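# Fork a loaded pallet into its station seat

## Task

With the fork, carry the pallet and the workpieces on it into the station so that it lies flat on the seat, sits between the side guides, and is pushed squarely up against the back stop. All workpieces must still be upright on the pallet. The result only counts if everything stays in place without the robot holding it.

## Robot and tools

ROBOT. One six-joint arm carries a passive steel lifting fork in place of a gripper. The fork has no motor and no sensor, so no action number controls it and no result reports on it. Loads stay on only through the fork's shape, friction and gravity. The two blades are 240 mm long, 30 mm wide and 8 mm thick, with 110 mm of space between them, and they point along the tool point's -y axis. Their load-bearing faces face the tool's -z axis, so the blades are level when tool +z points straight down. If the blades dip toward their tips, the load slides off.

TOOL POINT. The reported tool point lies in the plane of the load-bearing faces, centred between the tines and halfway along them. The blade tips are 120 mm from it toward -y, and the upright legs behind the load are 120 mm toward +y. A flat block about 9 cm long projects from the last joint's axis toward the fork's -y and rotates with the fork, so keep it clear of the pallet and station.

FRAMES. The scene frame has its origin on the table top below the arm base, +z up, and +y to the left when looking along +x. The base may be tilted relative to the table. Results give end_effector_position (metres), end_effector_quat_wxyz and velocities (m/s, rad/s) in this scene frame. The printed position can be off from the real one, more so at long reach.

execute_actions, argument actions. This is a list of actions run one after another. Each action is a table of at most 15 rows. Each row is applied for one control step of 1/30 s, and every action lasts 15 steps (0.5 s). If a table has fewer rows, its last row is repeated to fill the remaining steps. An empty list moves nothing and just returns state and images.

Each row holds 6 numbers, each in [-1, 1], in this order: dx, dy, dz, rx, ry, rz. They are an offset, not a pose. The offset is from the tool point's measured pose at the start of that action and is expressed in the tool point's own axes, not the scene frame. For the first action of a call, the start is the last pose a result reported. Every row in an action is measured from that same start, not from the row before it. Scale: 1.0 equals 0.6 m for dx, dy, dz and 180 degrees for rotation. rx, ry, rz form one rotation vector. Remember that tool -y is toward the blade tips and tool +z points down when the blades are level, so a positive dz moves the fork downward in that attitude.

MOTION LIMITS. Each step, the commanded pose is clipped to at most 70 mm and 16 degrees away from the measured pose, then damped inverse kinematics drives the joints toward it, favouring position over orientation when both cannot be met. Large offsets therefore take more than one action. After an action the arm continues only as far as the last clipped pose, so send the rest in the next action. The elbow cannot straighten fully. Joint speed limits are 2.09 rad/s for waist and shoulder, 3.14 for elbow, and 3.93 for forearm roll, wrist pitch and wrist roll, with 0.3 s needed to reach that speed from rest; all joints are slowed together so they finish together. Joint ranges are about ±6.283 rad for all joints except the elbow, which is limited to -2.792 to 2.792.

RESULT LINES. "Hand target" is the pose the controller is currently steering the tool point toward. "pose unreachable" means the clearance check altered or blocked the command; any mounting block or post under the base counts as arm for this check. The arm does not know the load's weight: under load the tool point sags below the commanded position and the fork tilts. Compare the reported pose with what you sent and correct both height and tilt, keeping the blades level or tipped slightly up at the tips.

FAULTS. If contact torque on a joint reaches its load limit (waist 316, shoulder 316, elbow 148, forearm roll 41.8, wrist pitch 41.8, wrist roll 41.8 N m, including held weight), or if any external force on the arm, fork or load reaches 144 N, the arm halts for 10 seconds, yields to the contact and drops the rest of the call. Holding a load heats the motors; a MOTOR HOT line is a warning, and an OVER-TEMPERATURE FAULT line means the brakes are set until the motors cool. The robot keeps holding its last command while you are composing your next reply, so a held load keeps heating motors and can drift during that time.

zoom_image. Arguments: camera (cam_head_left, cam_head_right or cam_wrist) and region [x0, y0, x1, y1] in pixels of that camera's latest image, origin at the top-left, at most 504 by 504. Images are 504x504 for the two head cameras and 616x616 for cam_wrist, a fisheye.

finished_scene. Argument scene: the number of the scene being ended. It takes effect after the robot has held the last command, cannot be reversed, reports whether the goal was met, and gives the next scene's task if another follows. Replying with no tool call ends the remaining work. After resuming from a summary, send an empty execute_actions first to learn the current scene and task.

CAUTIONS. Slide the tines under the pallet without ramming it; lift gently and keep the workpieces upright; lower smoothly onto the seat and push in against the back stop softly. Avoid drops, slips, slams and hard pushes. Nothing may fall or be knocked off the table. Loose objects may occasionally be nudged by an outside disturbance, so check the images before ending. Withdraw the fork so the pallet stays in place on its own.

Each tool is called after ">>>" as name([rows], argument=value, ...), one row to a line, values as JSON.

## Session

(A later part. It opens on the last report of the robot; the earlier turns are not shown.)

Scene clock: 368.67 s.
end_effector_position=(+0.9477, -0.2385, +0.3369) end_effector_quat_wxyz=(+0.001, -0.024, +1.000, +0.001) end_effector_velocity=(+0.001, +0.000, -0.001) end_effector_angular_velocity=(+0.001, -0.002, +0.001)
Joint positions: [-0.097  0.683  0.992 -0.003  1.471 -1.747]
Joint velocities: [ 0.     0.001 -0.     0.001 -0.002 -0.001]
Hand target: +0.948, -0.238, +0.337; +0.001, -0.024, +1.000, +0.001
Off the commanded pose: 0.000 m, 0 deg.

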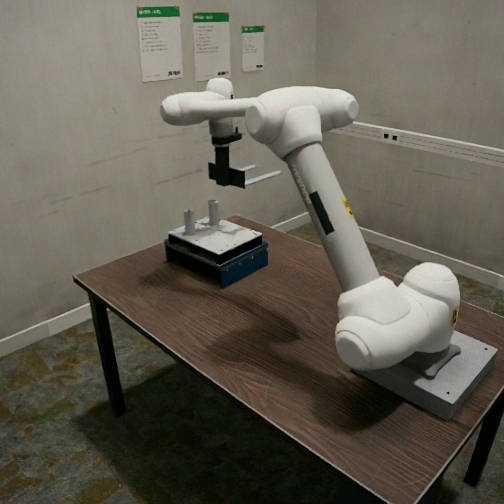

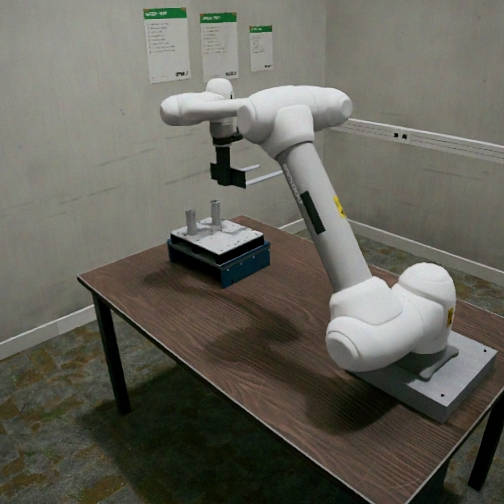

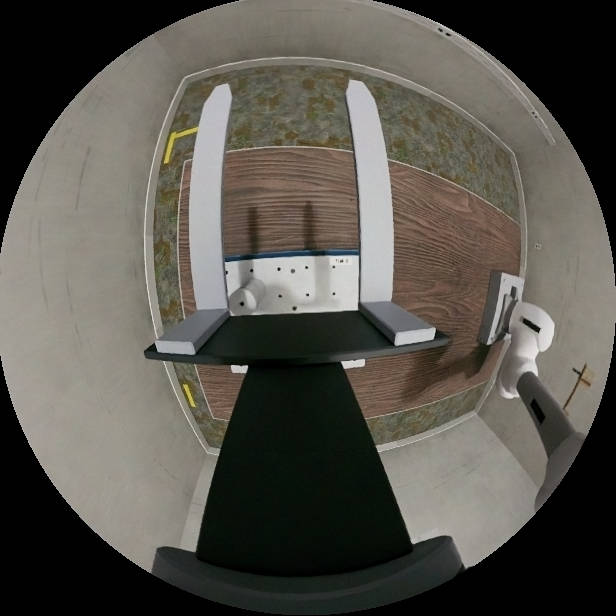

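>>> zoom_image(camera="cam_wrist", region=[220, 235, 295, 280])

>>> zoom_image(camera="cam_wrist", region=[290, 235, 365, 280])

>>> zoom_image(camera="cam_head_right", region=[160, 195, 280, 290])

Region (220, 235, 295, 280) of cam_wrist's 616x616 image, scaled by 6.720, with more detail than that image has; it fills the top 302 rows of this view, and the rest is white.

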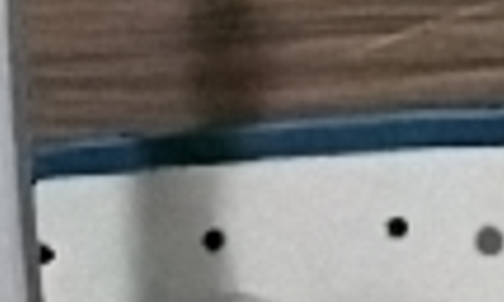

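Region (290, 235, 365, 280) of cam_wrist's 616x616 image, scaled by 6.720, with more detail than that image has; it fills the top 302 rows of this view, and the rest is white.

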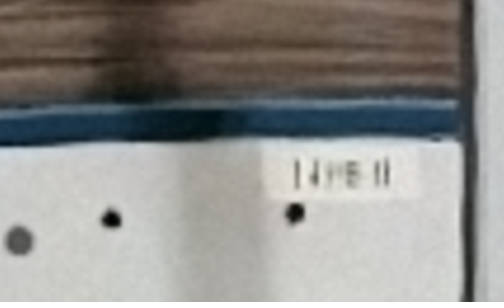

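Region (160, 195, 280, 290) of cam_head_right's 504x504 image, scaled by 4.200, with more detail than that image has; it fills the top 399 rows of this view, and the rest is white.

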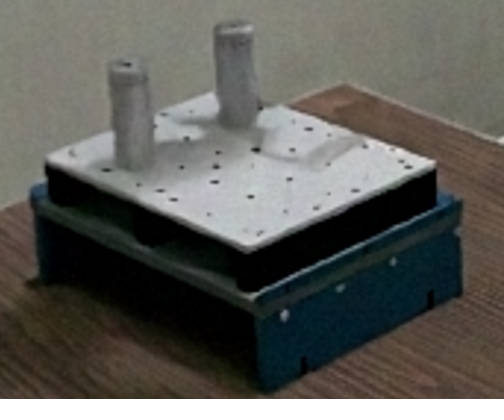

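>>> execute_actions([
  [[0.2,0,0,0,0,0]],
  [[0.02,0,0,0,0,0]],
])

>>> zoom_image(camera="cam_wrist", region=[220, 235, 360, 320])

>>> execute_actions([
  [[-0.22,0,0,0,0,0]],
  [[-0.22,0,0,0,0,0]],
])

>>> zoom_image(camera="cam_wrist", region=[220, 235, 360, 320])

Scene clock: 382.47 s.
end_effector_position=(+0.8159, -0.2448, +0.3363) end_effector_quat_wxyz=(+0.001, -0.024, +1.000, +0.001) end_effector_velocity=(-0.000, -0.000, +0.000) end_effector_angular_velocity=(-0.000, +0.001, +0.001)
Joint positions: [-0.125  0.457  1.354 -0.003  1.334 -1.775]
Joint velocities: [-0.    -0.     0.    -0.     0.001 -0.001]
Hand target: +0.816, -0.245, +0.336; +0.001, -0.024, +1.000, +0.001
Off the commanded pose: 0.000 m, 0 deg.

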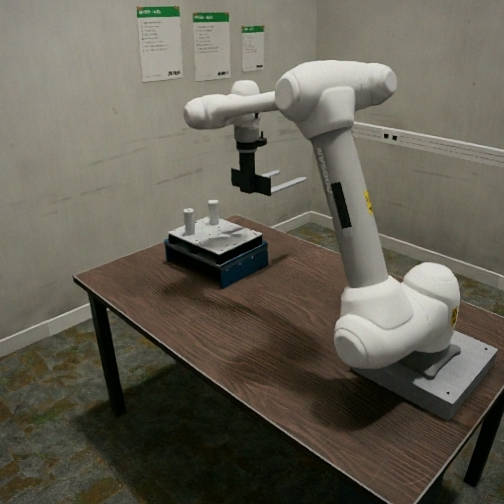

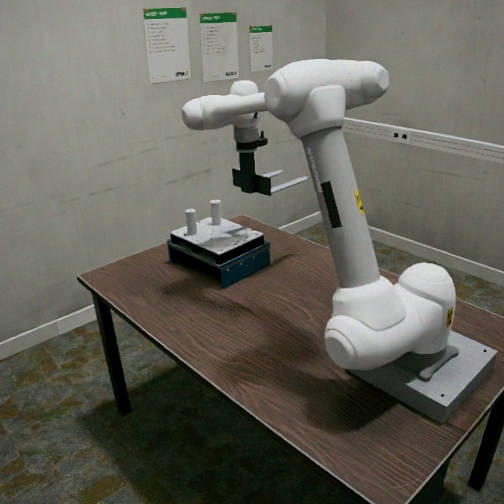

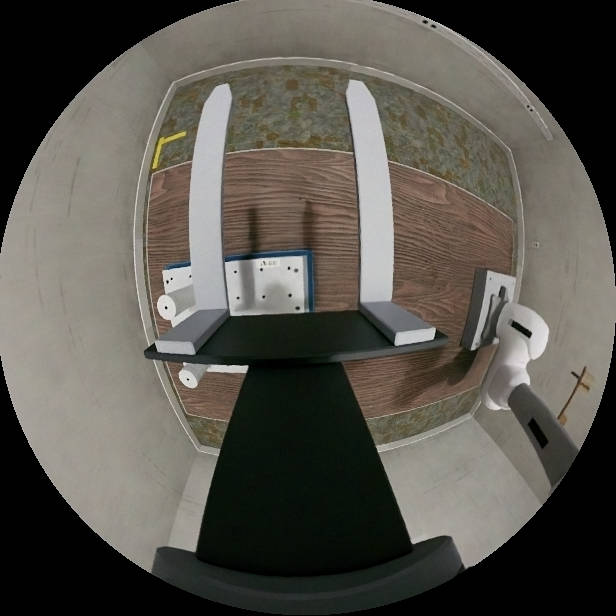

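Region (220, 235, 360, 320) of cam_wrist's 616x616 image, scaled by 3.600, with more detail than that image has; it fills the top 306 rows of this view, and the rest is white.

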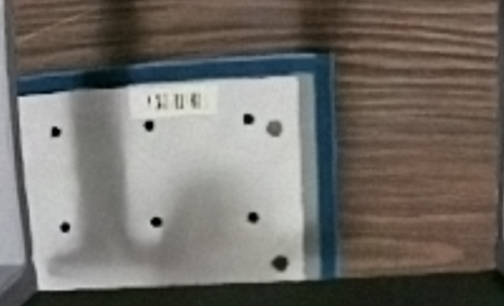

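Scene clock: 383.47 s.
end_effector_position=(+1.0752, -0.2312, +0.3362) end_effector_quat_wxyz=(+0.008, -0.027, +1.000, -0.002) end_effector_velocity=(+0.064, -0.001, +0.007) end_effector_angular_velocity=(+0.037, +0.128, -0.055)
Joint positions: [-0.074  0.977  0.462 -0.006  1.692 -1.733]
Joint velocities: [ 0.     0.407 -0.809  0.022  0.533  0.055]
Hand target: +1.078, -0.232, +0.337; +0.004, -0.025, +1.000, -0.000
Off the commanded pose: 0.004 m, 1 deg.

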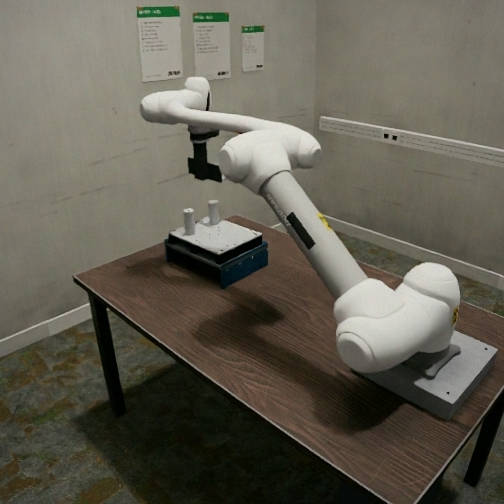

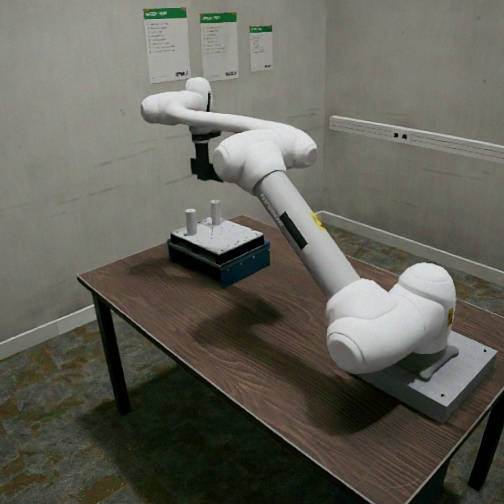

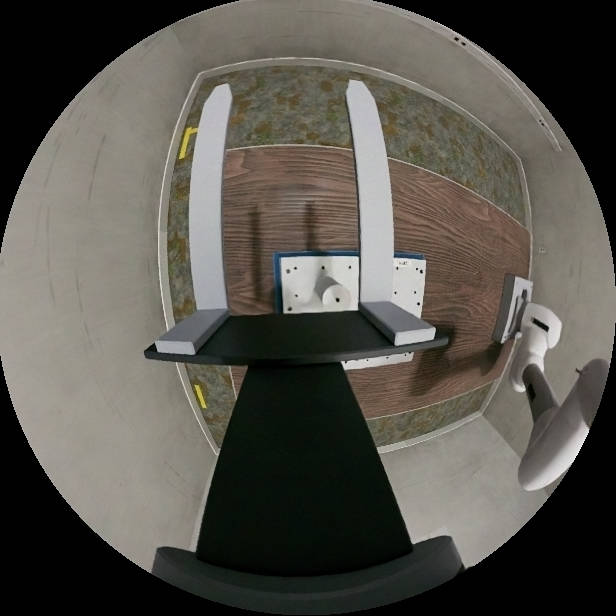

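Region (220, 235, 360, 320) of cam_wrist's 616x616 image, scaled by 3.600, with more detail than that image has; it fills the top 306 rows of this view, and the rest is white.

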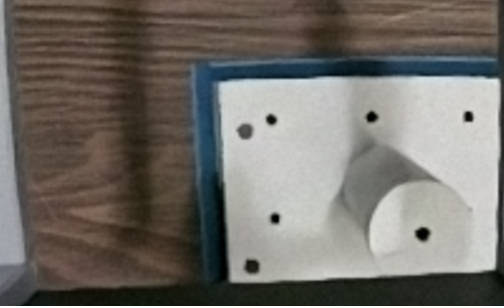

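>>> finished_scene(scene=1)

The scene is finished: the task was done.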